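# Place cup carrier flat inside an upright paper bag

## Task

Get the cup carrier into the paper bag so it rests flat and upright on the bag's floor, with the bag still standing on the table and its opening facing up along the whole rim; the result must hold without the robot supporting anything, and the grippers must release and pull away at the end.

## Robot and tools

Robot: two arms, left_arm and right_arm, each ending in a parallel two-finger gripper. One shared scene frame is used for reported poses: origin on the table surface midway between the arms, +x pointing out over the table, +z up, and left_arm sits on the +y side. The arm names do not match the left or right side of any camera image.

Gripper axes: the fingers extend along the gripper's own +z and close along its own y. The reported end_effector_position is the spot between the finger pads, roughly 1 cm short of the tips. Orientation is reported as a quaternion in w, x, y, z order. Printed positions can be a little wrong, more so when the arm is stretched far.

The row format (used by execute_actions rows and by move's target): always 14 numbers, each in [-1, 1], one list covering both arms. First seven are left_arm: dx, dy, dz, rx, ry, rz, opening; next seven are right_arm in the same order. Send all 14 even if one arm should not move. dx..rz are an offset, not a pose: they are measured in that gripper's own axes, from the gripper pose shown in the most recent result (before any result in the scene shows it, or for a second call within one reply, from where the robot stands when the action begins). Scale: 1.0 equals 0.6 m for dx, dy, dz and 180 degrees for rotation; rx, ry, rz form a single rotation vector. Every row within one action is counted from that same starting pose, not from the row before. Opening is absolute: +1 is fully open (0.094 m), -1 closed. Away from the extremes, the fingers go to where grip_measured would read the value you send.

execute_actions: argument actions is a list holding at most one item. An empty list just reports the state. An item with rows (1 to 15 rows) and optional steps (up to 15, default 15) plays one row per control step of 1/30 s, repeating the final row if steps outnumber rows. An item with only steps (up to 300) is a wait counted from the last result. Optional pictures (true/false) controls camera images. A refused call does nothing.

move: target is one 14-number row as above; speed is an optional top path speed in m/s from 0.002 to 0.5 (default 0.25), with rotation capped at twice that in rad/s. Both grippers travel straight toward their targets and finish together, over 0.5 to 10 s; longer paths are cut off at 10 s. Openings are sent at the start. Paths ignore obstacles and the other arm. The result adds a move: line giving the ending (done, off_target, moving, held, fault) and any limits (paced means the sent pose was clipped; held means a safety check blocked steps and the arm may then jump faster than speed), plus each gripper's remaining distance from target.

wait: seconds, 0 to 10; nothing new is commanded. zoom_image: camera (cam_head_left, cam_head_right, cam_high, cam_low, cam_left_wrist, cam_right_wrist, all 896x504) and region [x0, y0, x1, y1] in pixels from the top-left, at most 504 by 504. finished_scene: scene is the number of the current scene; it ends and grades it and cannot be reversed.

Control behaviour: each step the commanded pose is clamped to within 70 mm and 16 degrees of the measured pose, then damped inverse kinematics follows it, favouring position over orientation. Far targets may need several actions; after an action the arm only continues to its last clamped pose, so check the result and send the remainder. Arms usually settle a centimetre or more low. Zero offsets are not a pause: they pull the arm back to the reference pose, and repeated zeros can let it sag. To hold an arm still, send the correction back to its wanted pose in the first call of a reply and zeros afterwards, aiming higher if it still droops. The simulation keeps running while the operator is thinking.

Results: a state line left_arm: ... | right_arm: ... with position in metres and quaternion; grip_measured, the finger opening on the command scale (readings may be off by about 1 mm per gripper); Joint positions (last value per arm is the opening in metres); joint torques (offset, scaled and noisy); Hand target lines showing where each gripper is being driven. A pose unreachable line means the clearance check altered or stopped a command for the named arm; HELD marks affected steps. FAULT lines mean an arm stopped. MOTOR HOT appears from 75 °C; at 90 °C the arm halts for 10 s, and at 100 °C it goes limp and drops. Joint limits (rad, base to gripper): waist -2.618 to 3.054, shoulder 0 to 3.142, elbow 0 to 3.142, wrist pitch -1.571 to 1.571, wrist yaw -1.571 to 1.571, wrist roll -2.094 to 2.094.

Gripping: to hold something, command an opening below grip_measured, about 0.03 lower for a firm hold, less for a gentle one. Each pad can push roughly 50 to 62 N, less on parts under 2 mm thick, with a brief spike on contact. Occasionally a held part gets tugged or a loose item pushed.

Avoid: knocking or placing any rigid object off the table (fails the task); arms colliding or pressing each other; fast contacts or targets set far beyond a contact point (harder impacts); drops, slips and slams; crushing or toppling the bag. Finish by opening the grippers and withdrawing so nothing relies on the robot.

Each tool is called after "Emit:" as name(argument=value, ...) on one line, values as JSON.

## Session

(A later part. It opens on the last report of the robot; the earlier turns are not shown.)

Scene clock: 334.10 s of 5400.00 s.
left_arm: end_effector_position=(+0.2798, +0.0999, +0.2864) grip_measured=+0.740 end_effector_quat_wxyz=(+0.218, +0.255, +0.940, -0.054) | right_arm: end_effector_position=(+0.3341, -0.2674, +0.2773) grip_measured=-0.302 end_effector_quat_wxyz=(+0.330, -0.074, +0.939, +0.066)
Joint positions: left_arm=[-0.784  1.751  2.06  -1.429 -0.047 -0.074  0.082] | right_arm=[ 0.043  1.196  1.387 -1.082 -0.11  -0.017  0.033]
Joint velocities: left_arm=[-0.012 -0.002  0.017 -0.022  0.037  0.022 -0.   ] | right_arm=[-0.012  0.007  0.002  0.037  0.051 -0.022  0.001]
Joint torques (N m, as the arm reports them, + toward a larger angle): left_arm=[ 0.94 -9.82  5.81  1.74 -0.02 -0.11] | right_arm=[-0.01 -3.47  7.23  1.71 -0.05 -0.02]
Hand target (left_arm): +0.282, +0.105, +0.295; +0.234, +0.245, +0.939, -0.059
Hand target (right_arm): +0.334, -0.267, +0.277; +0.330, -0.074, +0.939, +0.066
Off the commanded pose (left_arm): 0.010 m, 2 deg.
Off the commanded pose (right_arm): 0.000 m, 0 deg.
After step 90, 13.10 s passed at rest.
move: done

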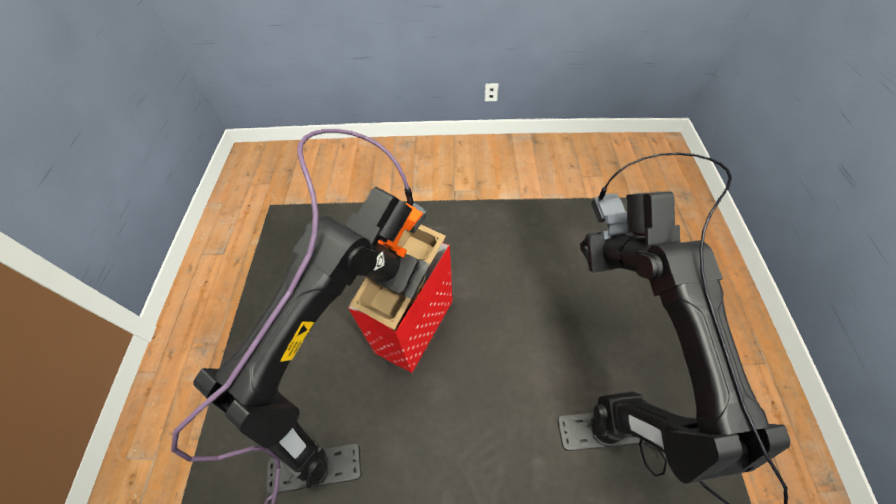

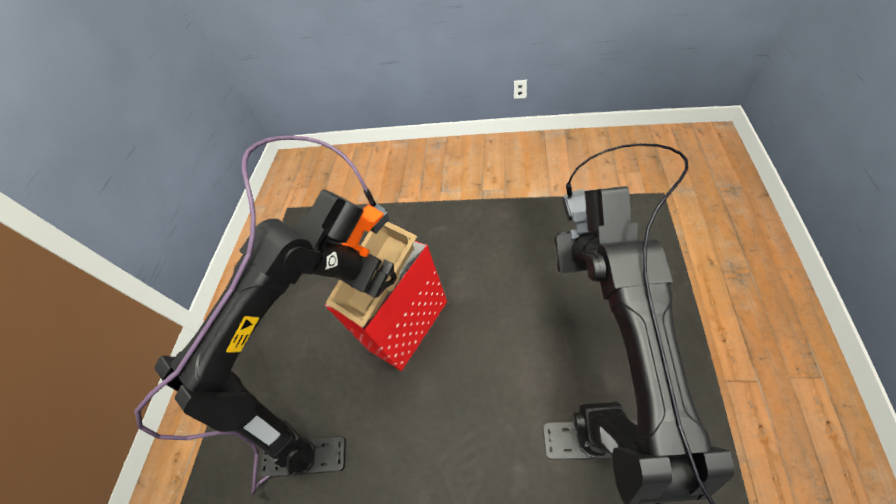

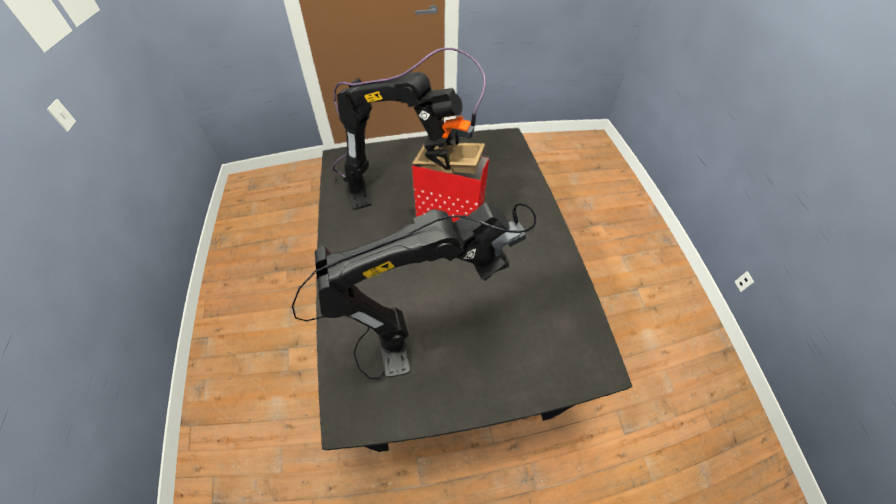

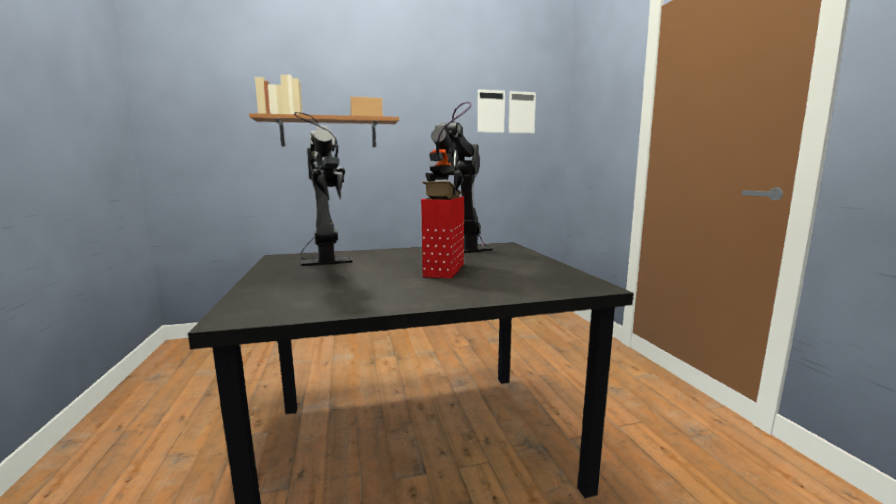

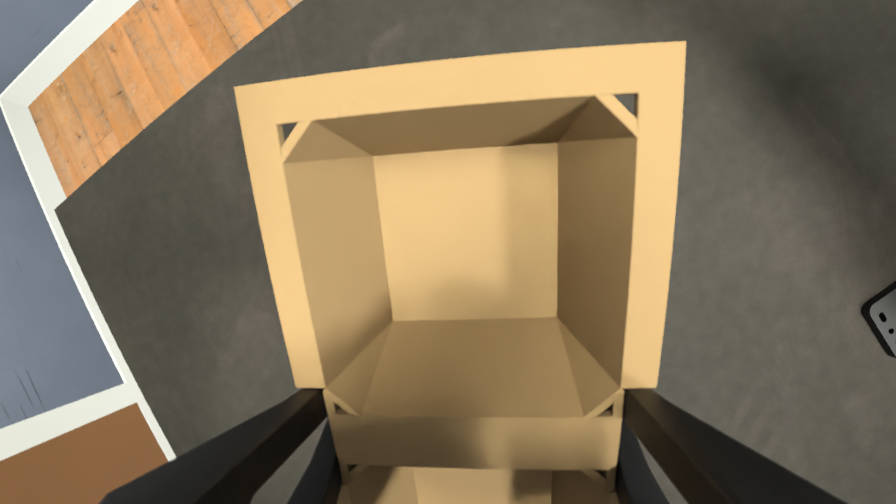

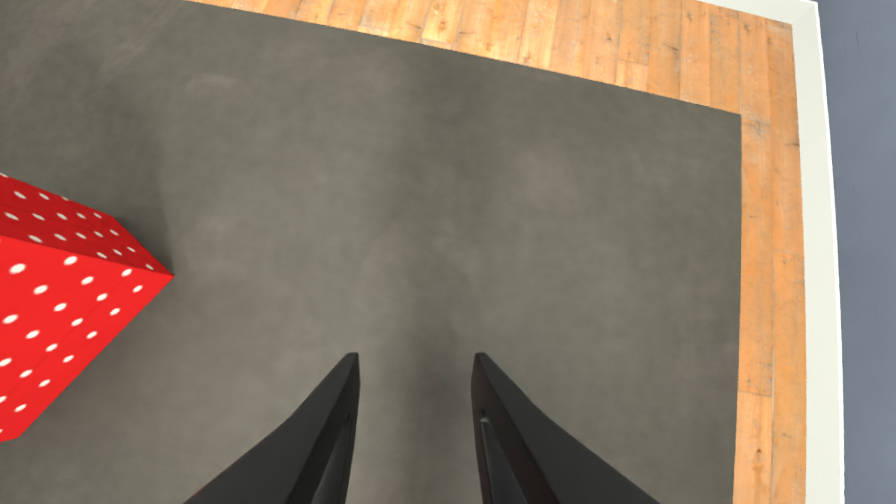

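Emit:
move(target=[-0.021,0.014,-0.002,-0.003,-0.005,-0.005,0.70, 0,0,0,0,0,0,-0.3], speed=0.03)

Emit:
zoom_image(camera="cam_low", region=[380, 130, 510, 230])

Emit:
zoom_image(camera="cam_head_left", region=[310, 180, 490, 380])

Emit:
zoom_image(camera="cam_high", region=[390, 100, 520, 210])

Scene clock: 343.07 s of 5400.00 s.
left_arm: end_effector_position=(+0.2888, +0.0999, +0.2842) grip_measured=+0.740 end_effector_quat_wxyz=(+0.214, +0.250, +0.943, -0.051) | right_arm: end_effector_position=(+0.3341, -0.2674, +0.2773) grip_measured=-0.302 end_effector_quat_wxyz=(+0.330, -0.074, +0.939, +0.066)
Joint positions: left_arm=[-0.771  1.789  2.101 -1.441 -0.047 -0.074  0.082] | right_arm=[ 0.043  1.196  1.387 -1.082 -0.11  -0.017  0.033]
Joint velocities: left_arm=[-0.002 -0.002  0.012 -0.051 -0.022  0.007 -0.   ] | right_arm=[-0.002 -0.012 -0.027  0.051  0.066  0.081 -0.   ]
Joint torques (N m, as the arm reports them, + toward a larger angle): left_arm=[ 0.73 -7.53  9.63  1.46 -0.04  0.04] | right_arm=[ 0.   -3.46  7.22  1.71 -0.07 -0.02]
Hand target (left_arm): +0.293, +0.102, +0.293; +0.227, +0.246, +0.941, -0.053
Hand target (right_arm): +0.334, -0.267, +0.277; +0.330, -0.074, +0.939, +0.066
Off the commanded pose (left_arm): 0.010 m, 1 deg.
Off the commanded pose (right_arm): 0.000 m, 0 deg.
After step 90, 5.13 s passed at rest.
move: done

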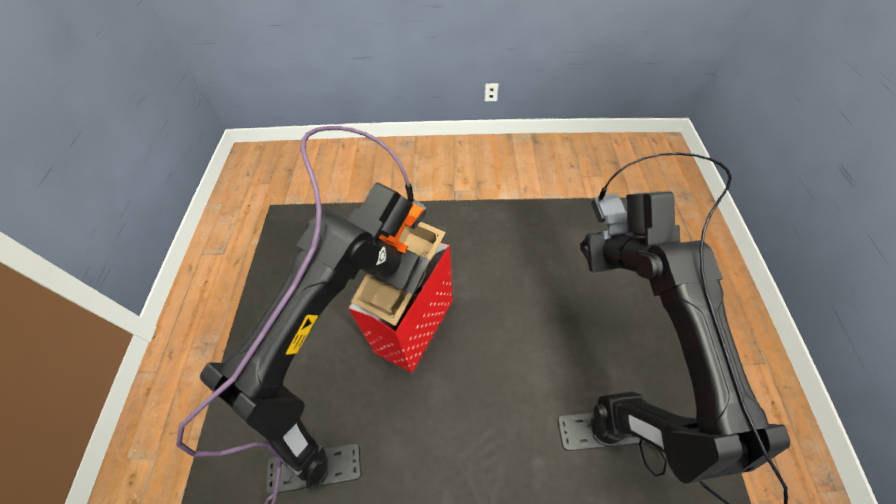

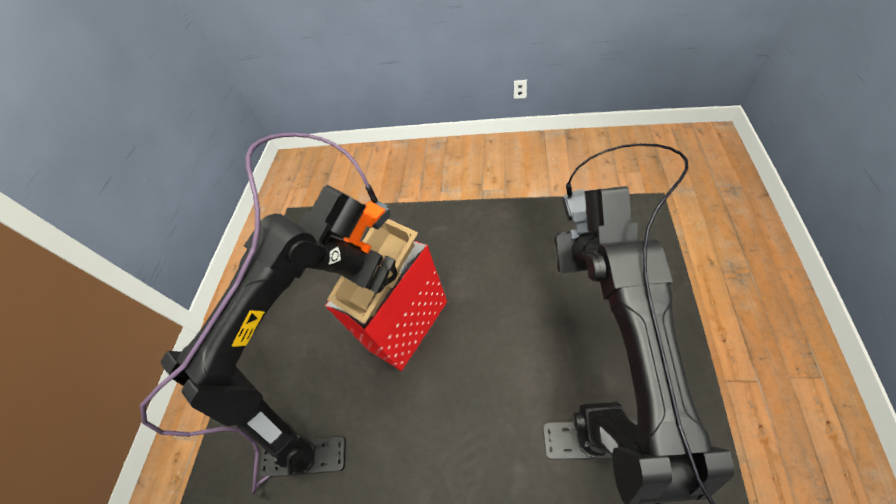

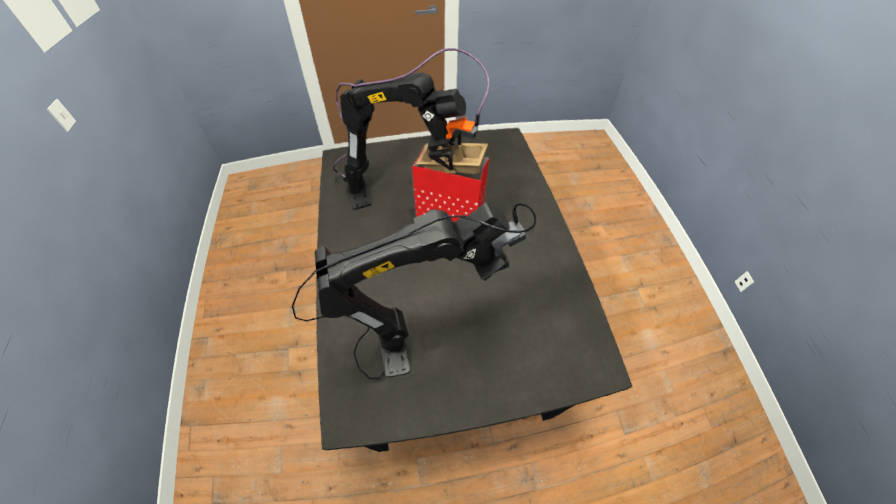

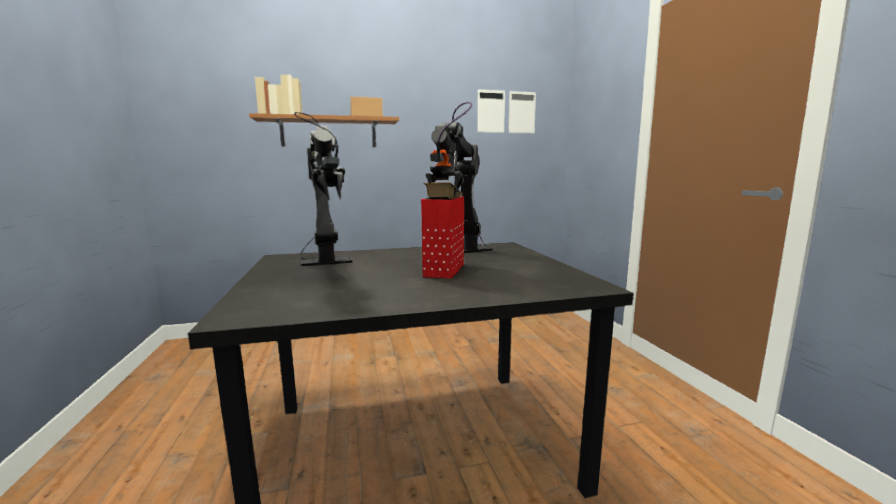

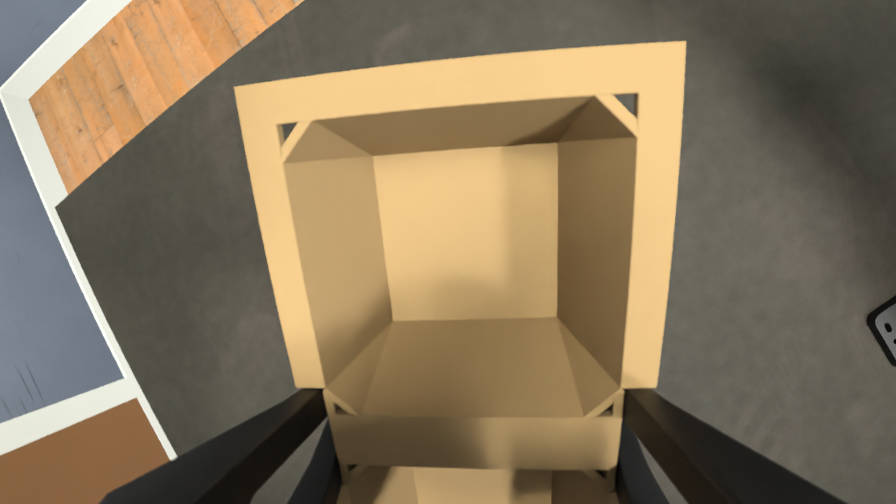

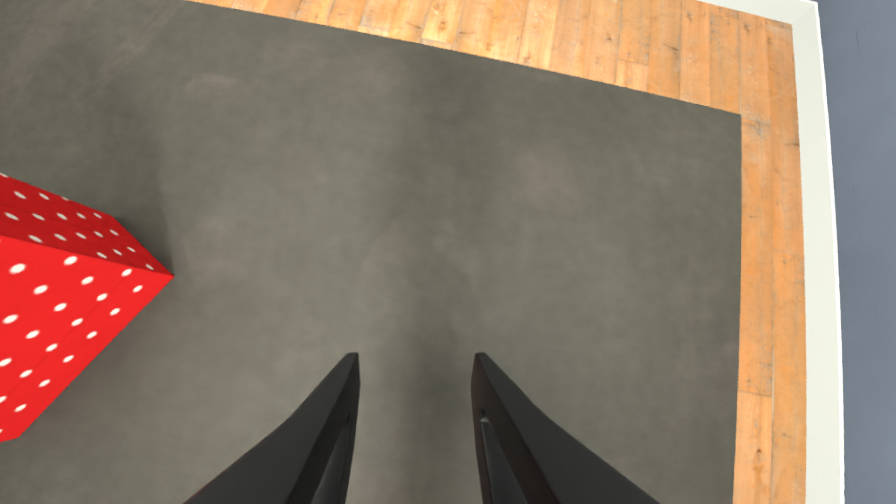

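Region (380, 130, 510, 230) of cam_low's 896x504 image, scaled by 3.877, with more detail than that image has; it fills the top 388 rows of this view, and the rest is white.

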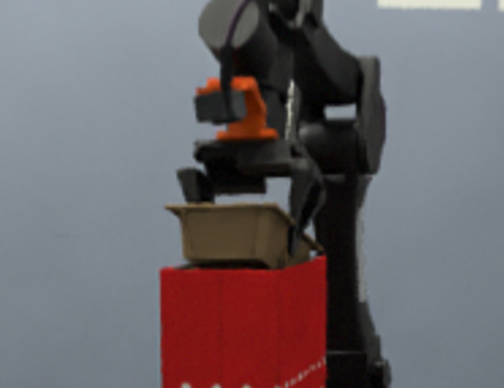

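Region (310, 180, 490, 380) of cam_head_left's 896x504 image, scaled by 2.520, with more detail than that image has; it fills the left 454 columns of this view, and the rest is white.

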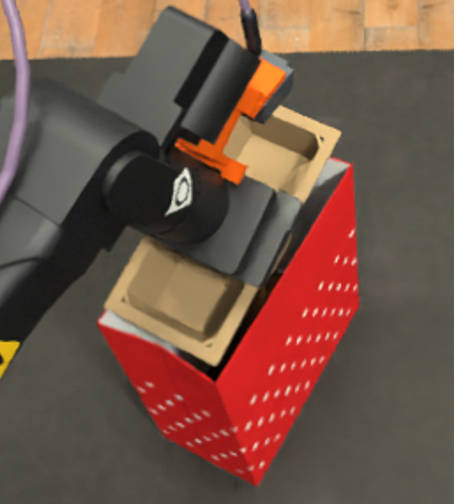

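Region (390, 100, 520, 210) of cam_high's 896x504 image, scaled by 3.877, with more detail than that image has; it fills the top 426 rows of this view, and the rest is white.

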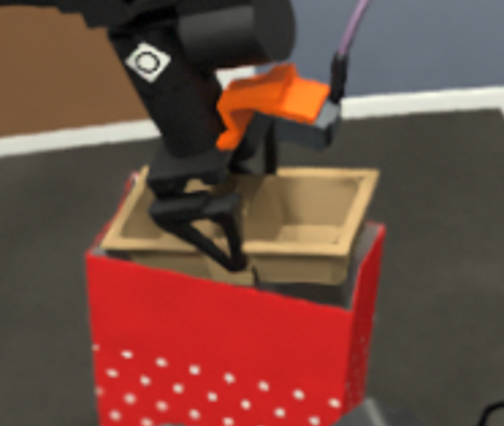

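Emit:
zoom_image(camera="cam_head_left", region=[340, 270, 420, 340])

Emit:
zoom_image(camera="cam_head_right", region=[310, 220, 450, 340])

Region (340, 270, 420, 340) of cam_head_left's 896x504 image, scaled by 6.300, with more detail than that image has; it fills the top 441 rows of this view, and the rest is white.

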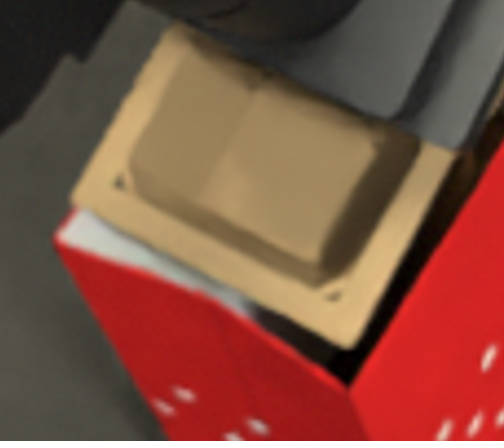

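Region (310, 220, 450, 340) of cam_head_right's 896x504 image, scaled by 3.600, with more detail than that image has; it fills the top 432 rows of this view, and the rest is white.

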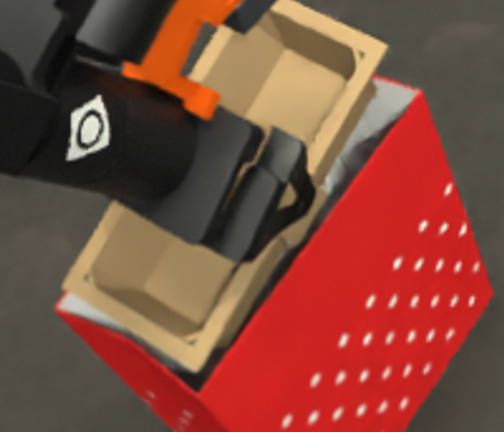

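Emit:
move(target=[-0.014,0,0.003,0,-0.005,0,0.70, 0,0,0,0,0,0,-0.3], speed=0.03)

Emit:
zoom_image(camera="cam_head_left", region=[340, 270, 420, 340])

Emit:
zoom_image(camera="cam_high", region=[390, 100, 520, 210])

Emit:
zoom_image(camera="cam_low", region=[400, 160, 480, 220])

Scene clock: 367.67 s of 5400.00 s.
left_arm: end_effector_position=(+0.2911, +0.0983, +0.2765) grip_measured=+0.740 end_effector_quat_wxyz=(+0.204, +0.250, +0.945, -0.047) | right_arm: end_effector_position=(+0.3341, -0.2674, +0.2773) grip_measured=-0.302 end_effector_quat_wxyz=(+0.330, -0.074, +0.939, +0.066)
Joint positions: left_arm=[-0.771  1.809  2.101 -1.443 -0.047 -0.074  0.082] | right_arm=[ 0.043  1.196  1.387 -1.082 -0.11  -0.017  0.033]
Joint velocities: left_arm=[ 0.002 -0.017  0.007  0.037 -0.037 -0.081 -0.002] | right_arm=[-0.002 -0.012 -0.017 -0.022  0.037 -0.051  0.001]
Joint torques (N m, as the arm reports them, + toward a larger angle): left_arm=[ 0.1  -8.    9.17  1.6  -0.04 -0.01] | right_arm=[ 0.01 -3.48  7.26  1.72 -0.07 -0.01]
Hand target (left_arm): +0.296, +0.096, +0.286; +0.222, +0.249, +0.941, -0.053
Hand target (right_arm): +0.334, -0.267, +0.277; +0.330, -0.074, +0.939, +0.066
Off the commanded pose (left_arm): 0.011 m, 2 deg.
Off the commanded pose (right_arm): 0.000 m, 0 deg.
After step 90, 20.83 s passed at rest.
move: off_target (left_arm)

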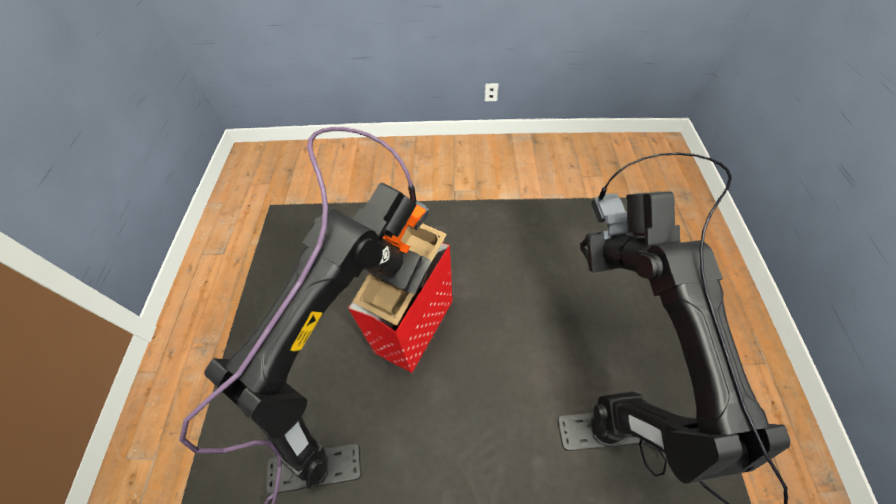

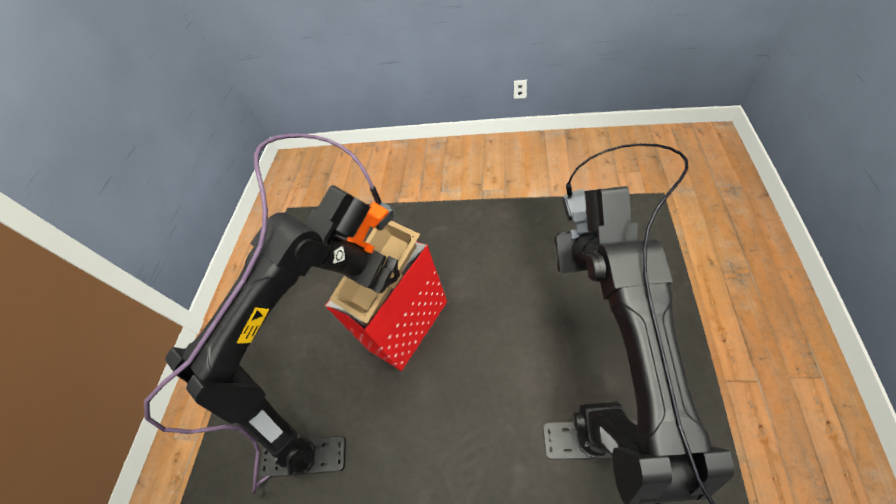

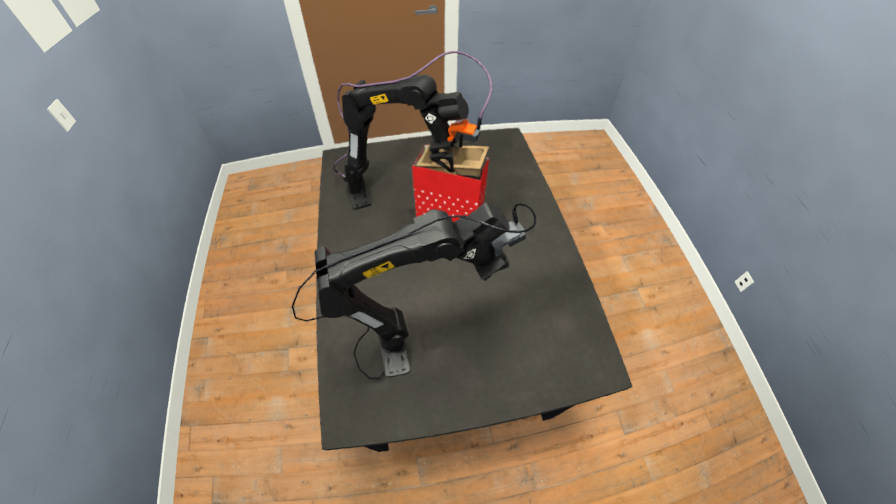

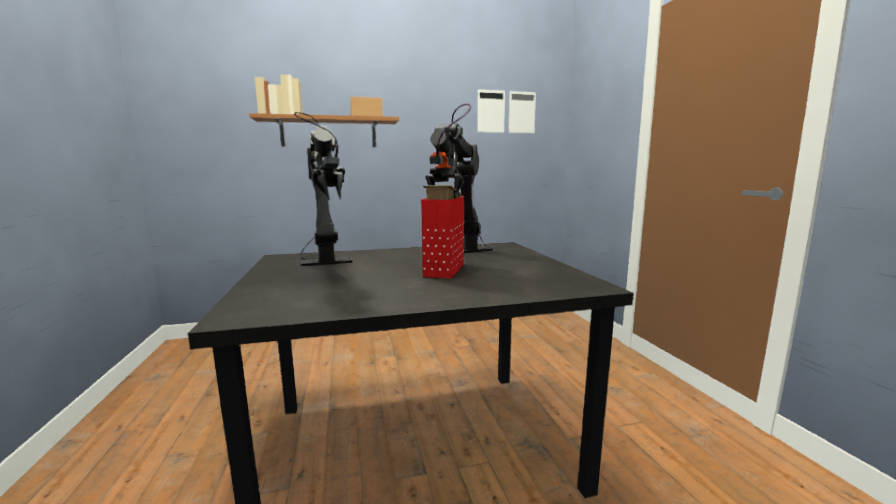

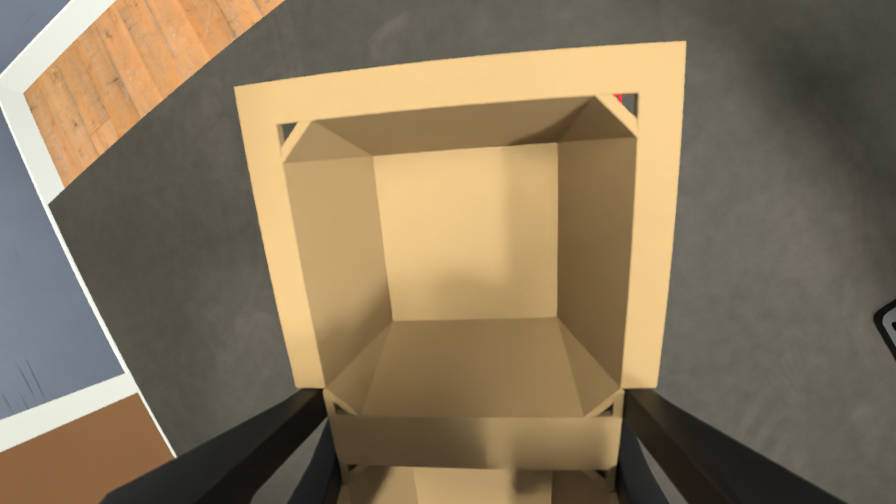

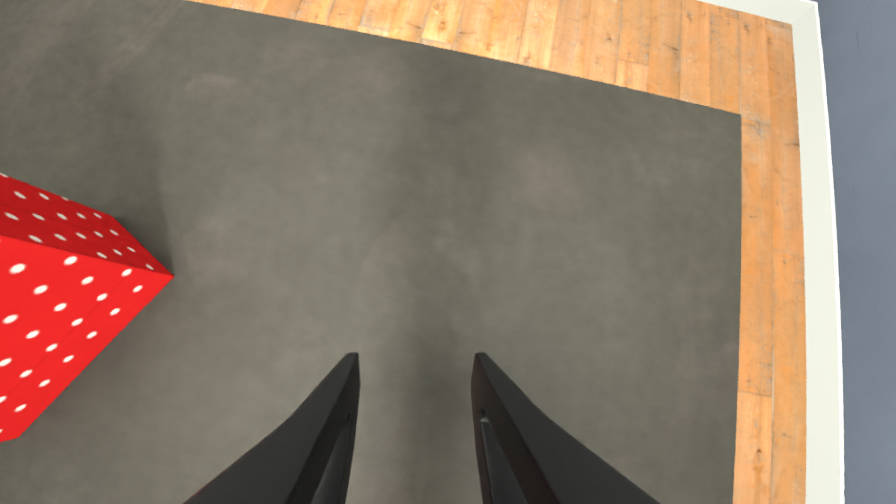

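Region (340, 270, 420, 340) of cam_head_left's 896x504 image, scaled by 6.300, with more detail than that image has; it fills the top 441 rows of this view, and the rest is white.

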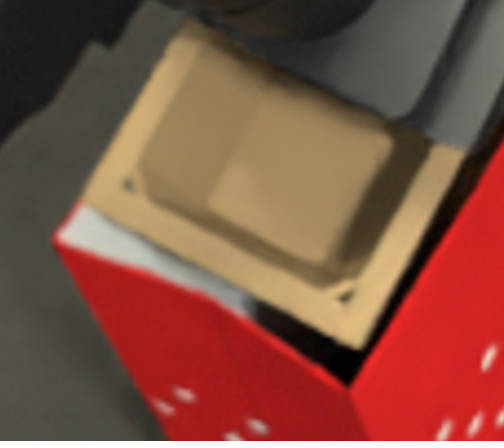

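Region (390, 100, 520, 210) of cam_high's 896x504 image, scaled by 3.877, with more detail than that image has; it fills the top 426 rows of this view, and the rest is white.

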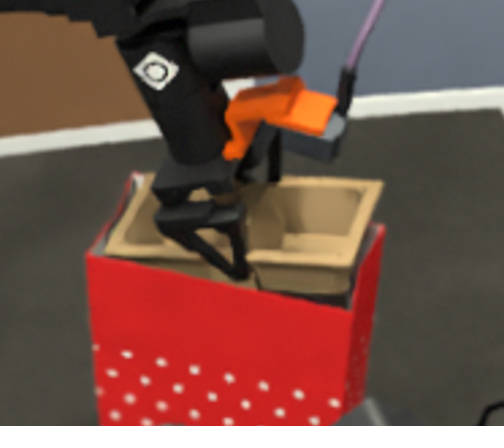

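Region (400, 160, 480, 220) of cam_low's 896x504 image, scaled by 6.300, with more detail than that image has; it fills the top 378 rows of this view, and the rest is white.

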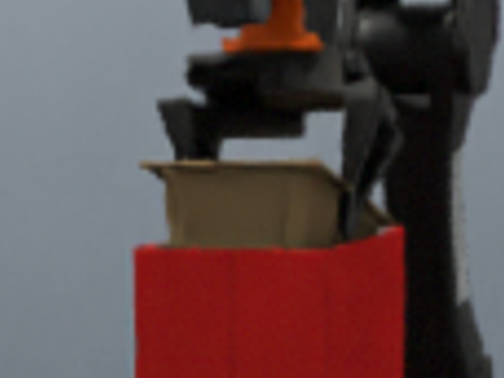

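Emit:
move(target=[0.005,0,0.014,0,-0.006,0,0.70, 0,0,0,0,0,0,-0.3], speed=0.02)

Emit:
zoom_image(camera="cam_head_left", region=[340, 270, 420, 340])

Emit:
zoom_image(camera="cam_high", region=[390, 100, 520, 210])

Emit:
zoom_image(camera="cam_low", region=[400, 160, 480, 220])

Scene clock: 376.90 s of 5400.00 s.
left_arm: end_effector_position=(+0.2920, +0.0977, +0.2599) grip_measured=+0.740 end_effector_quat_wxyz=(+0.198, +0.251, +0.947, -0.045) | right_arm: end_effector_position=(+0.3341, -0.2674, +0.2773) grip_measured=-0.302 end_effector_quat_wxyz=(+0.330, -0.074, +0.939, +0.066)
Joint positions: left_arm=[-0.771  1.792  2.011 -1.384 -0.047 -0.074  0.082] | right_arm=[ 0.043  1.196  1.387 -1.082 -0.11  -0.017  0.033]
Joint velocities: left_arm=[ 0.007  0.012  0.017 -0.007  0.037 -0.051 -0.001] | right_arm=[-0.007  0.007  0.017  0.022 -0.022 -0.066 -0.001]
Joint torques (N m, as the arm reports them, + toward a larger angle): left_arm=[ -0.02 -10.17   6.09   1.67  -0.05  -0.03] | right_arm=[-0.02 -3.46  7.24  1.72 -0.06 -0.05]
Hand target (left_arm): +0.292, +0.098, +0.267; +0.213, +0.250, +0.943, -0.049
Hand target (right_arm): +0.334, -0.267, +0.277; +0.330, -0.074, +0.939, +0.066
Off the commanded pose (left_arm): 0.008 m, 2 deg.
Off the commanded pose (right_arm): 0.000 m, 0 deg.
After step 90, 5.30 s passed at rest.
move: done

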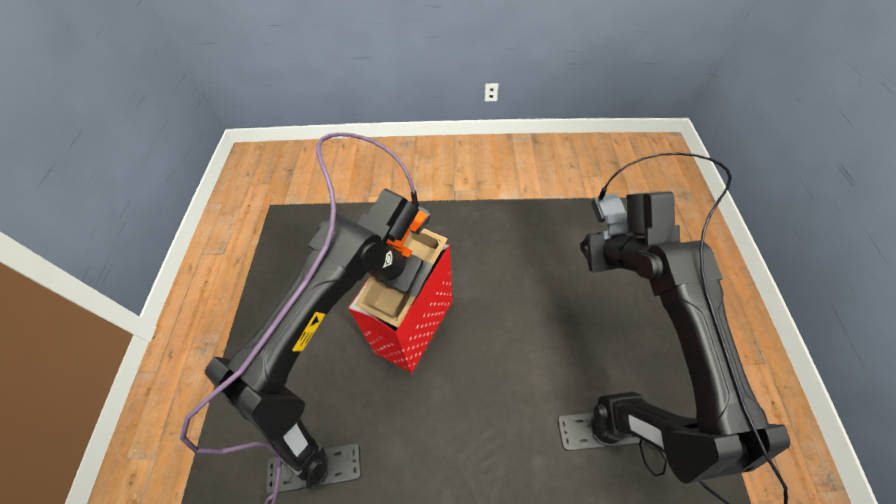

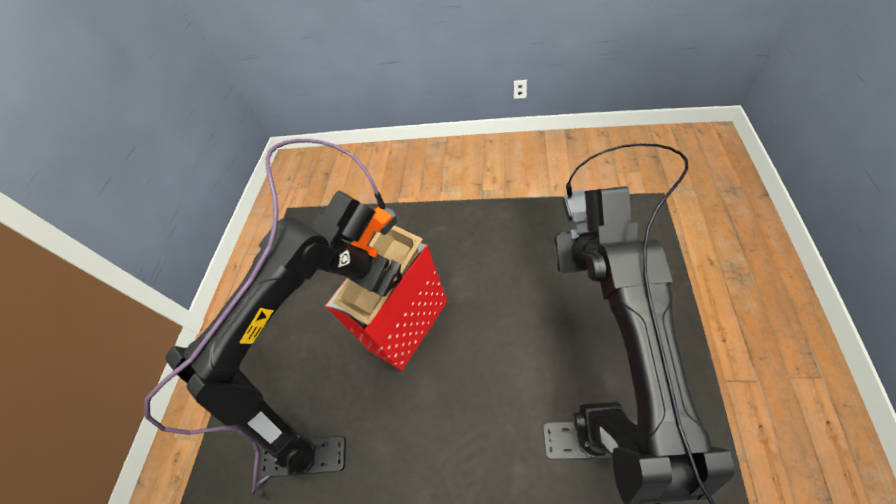

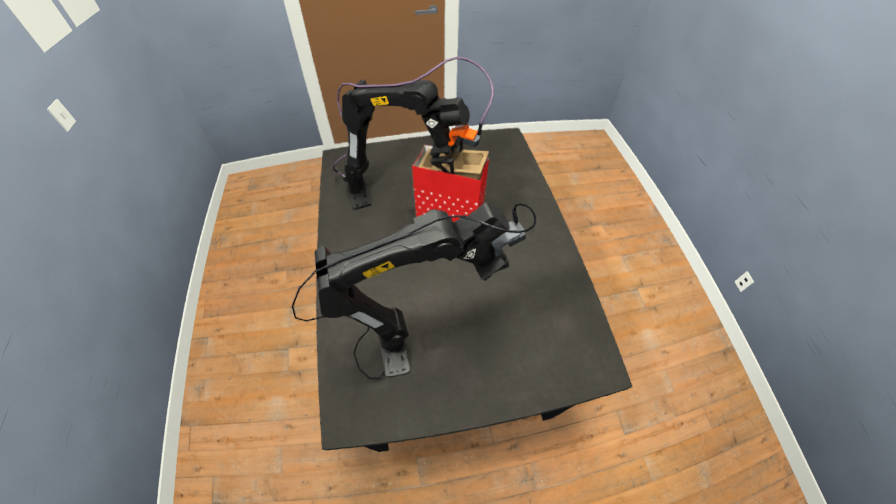

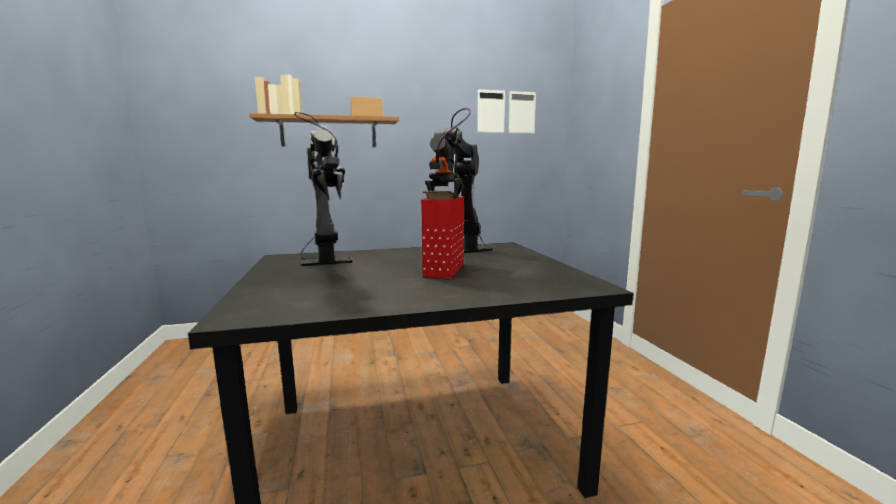

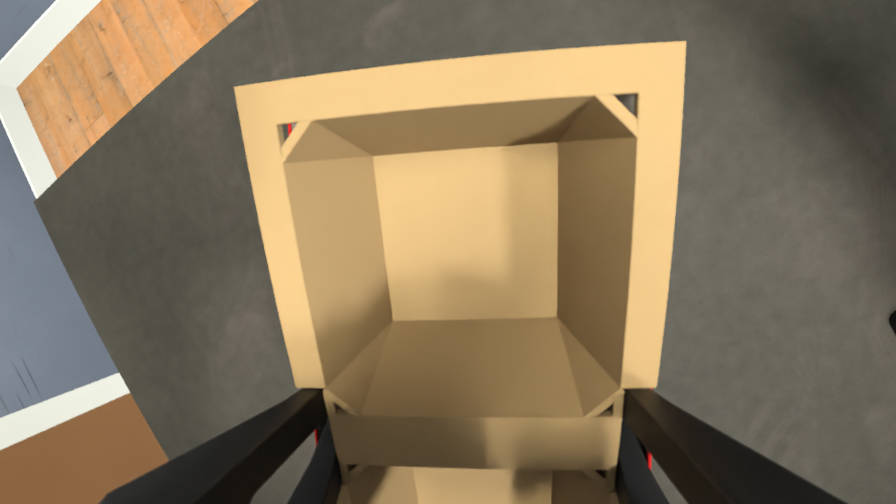

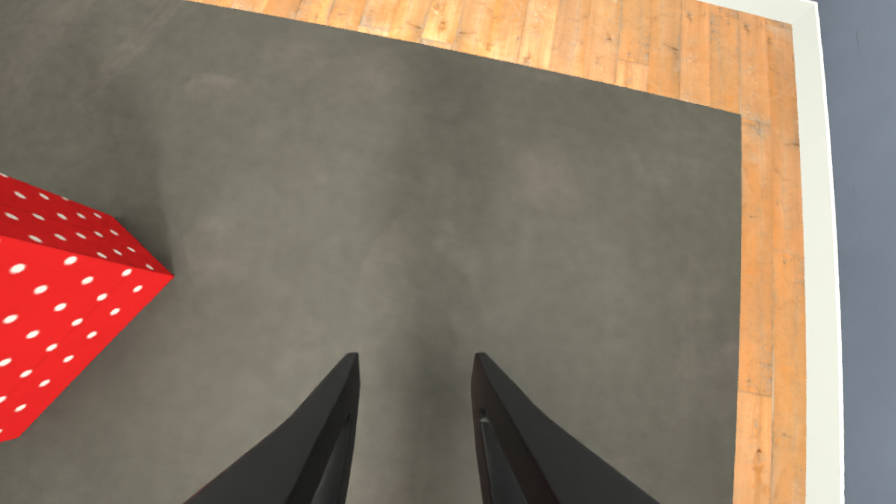

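Region (340, 270, 420, 340) of cam_head_left's 896x504 image, scaled by 6.300, with more detail than that image has; it fills the top 441 rows of this view, and the rest is white.

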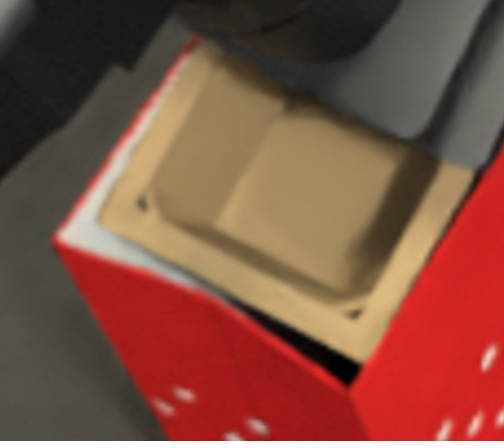

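Region (390, 100, 520, 210) of cam_high's 896x504 image, scaled by 3.877, with more detail than that image has; it fills the top 426 rows of this view, and the rest is white.

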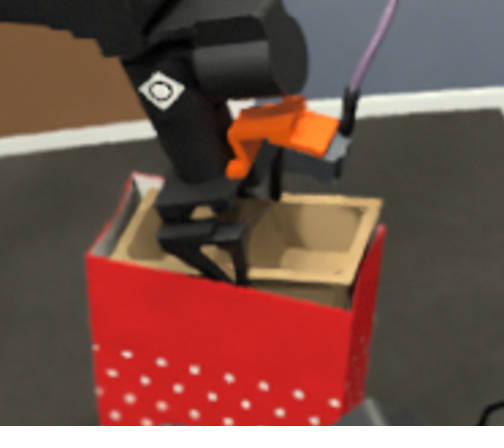

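Region (400, 160, 480, 220) of cam_low's 896x504 image, scaled by 6.300, with more detail than that image has; it fills the top 378 rows of this view, and the rest is white.

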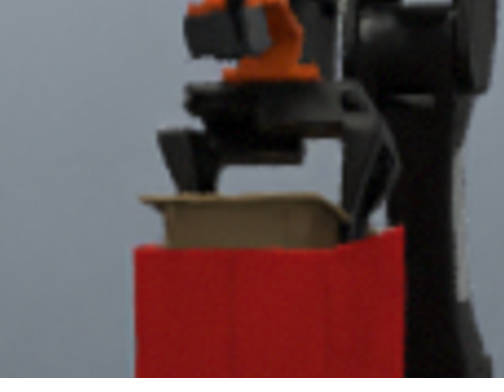

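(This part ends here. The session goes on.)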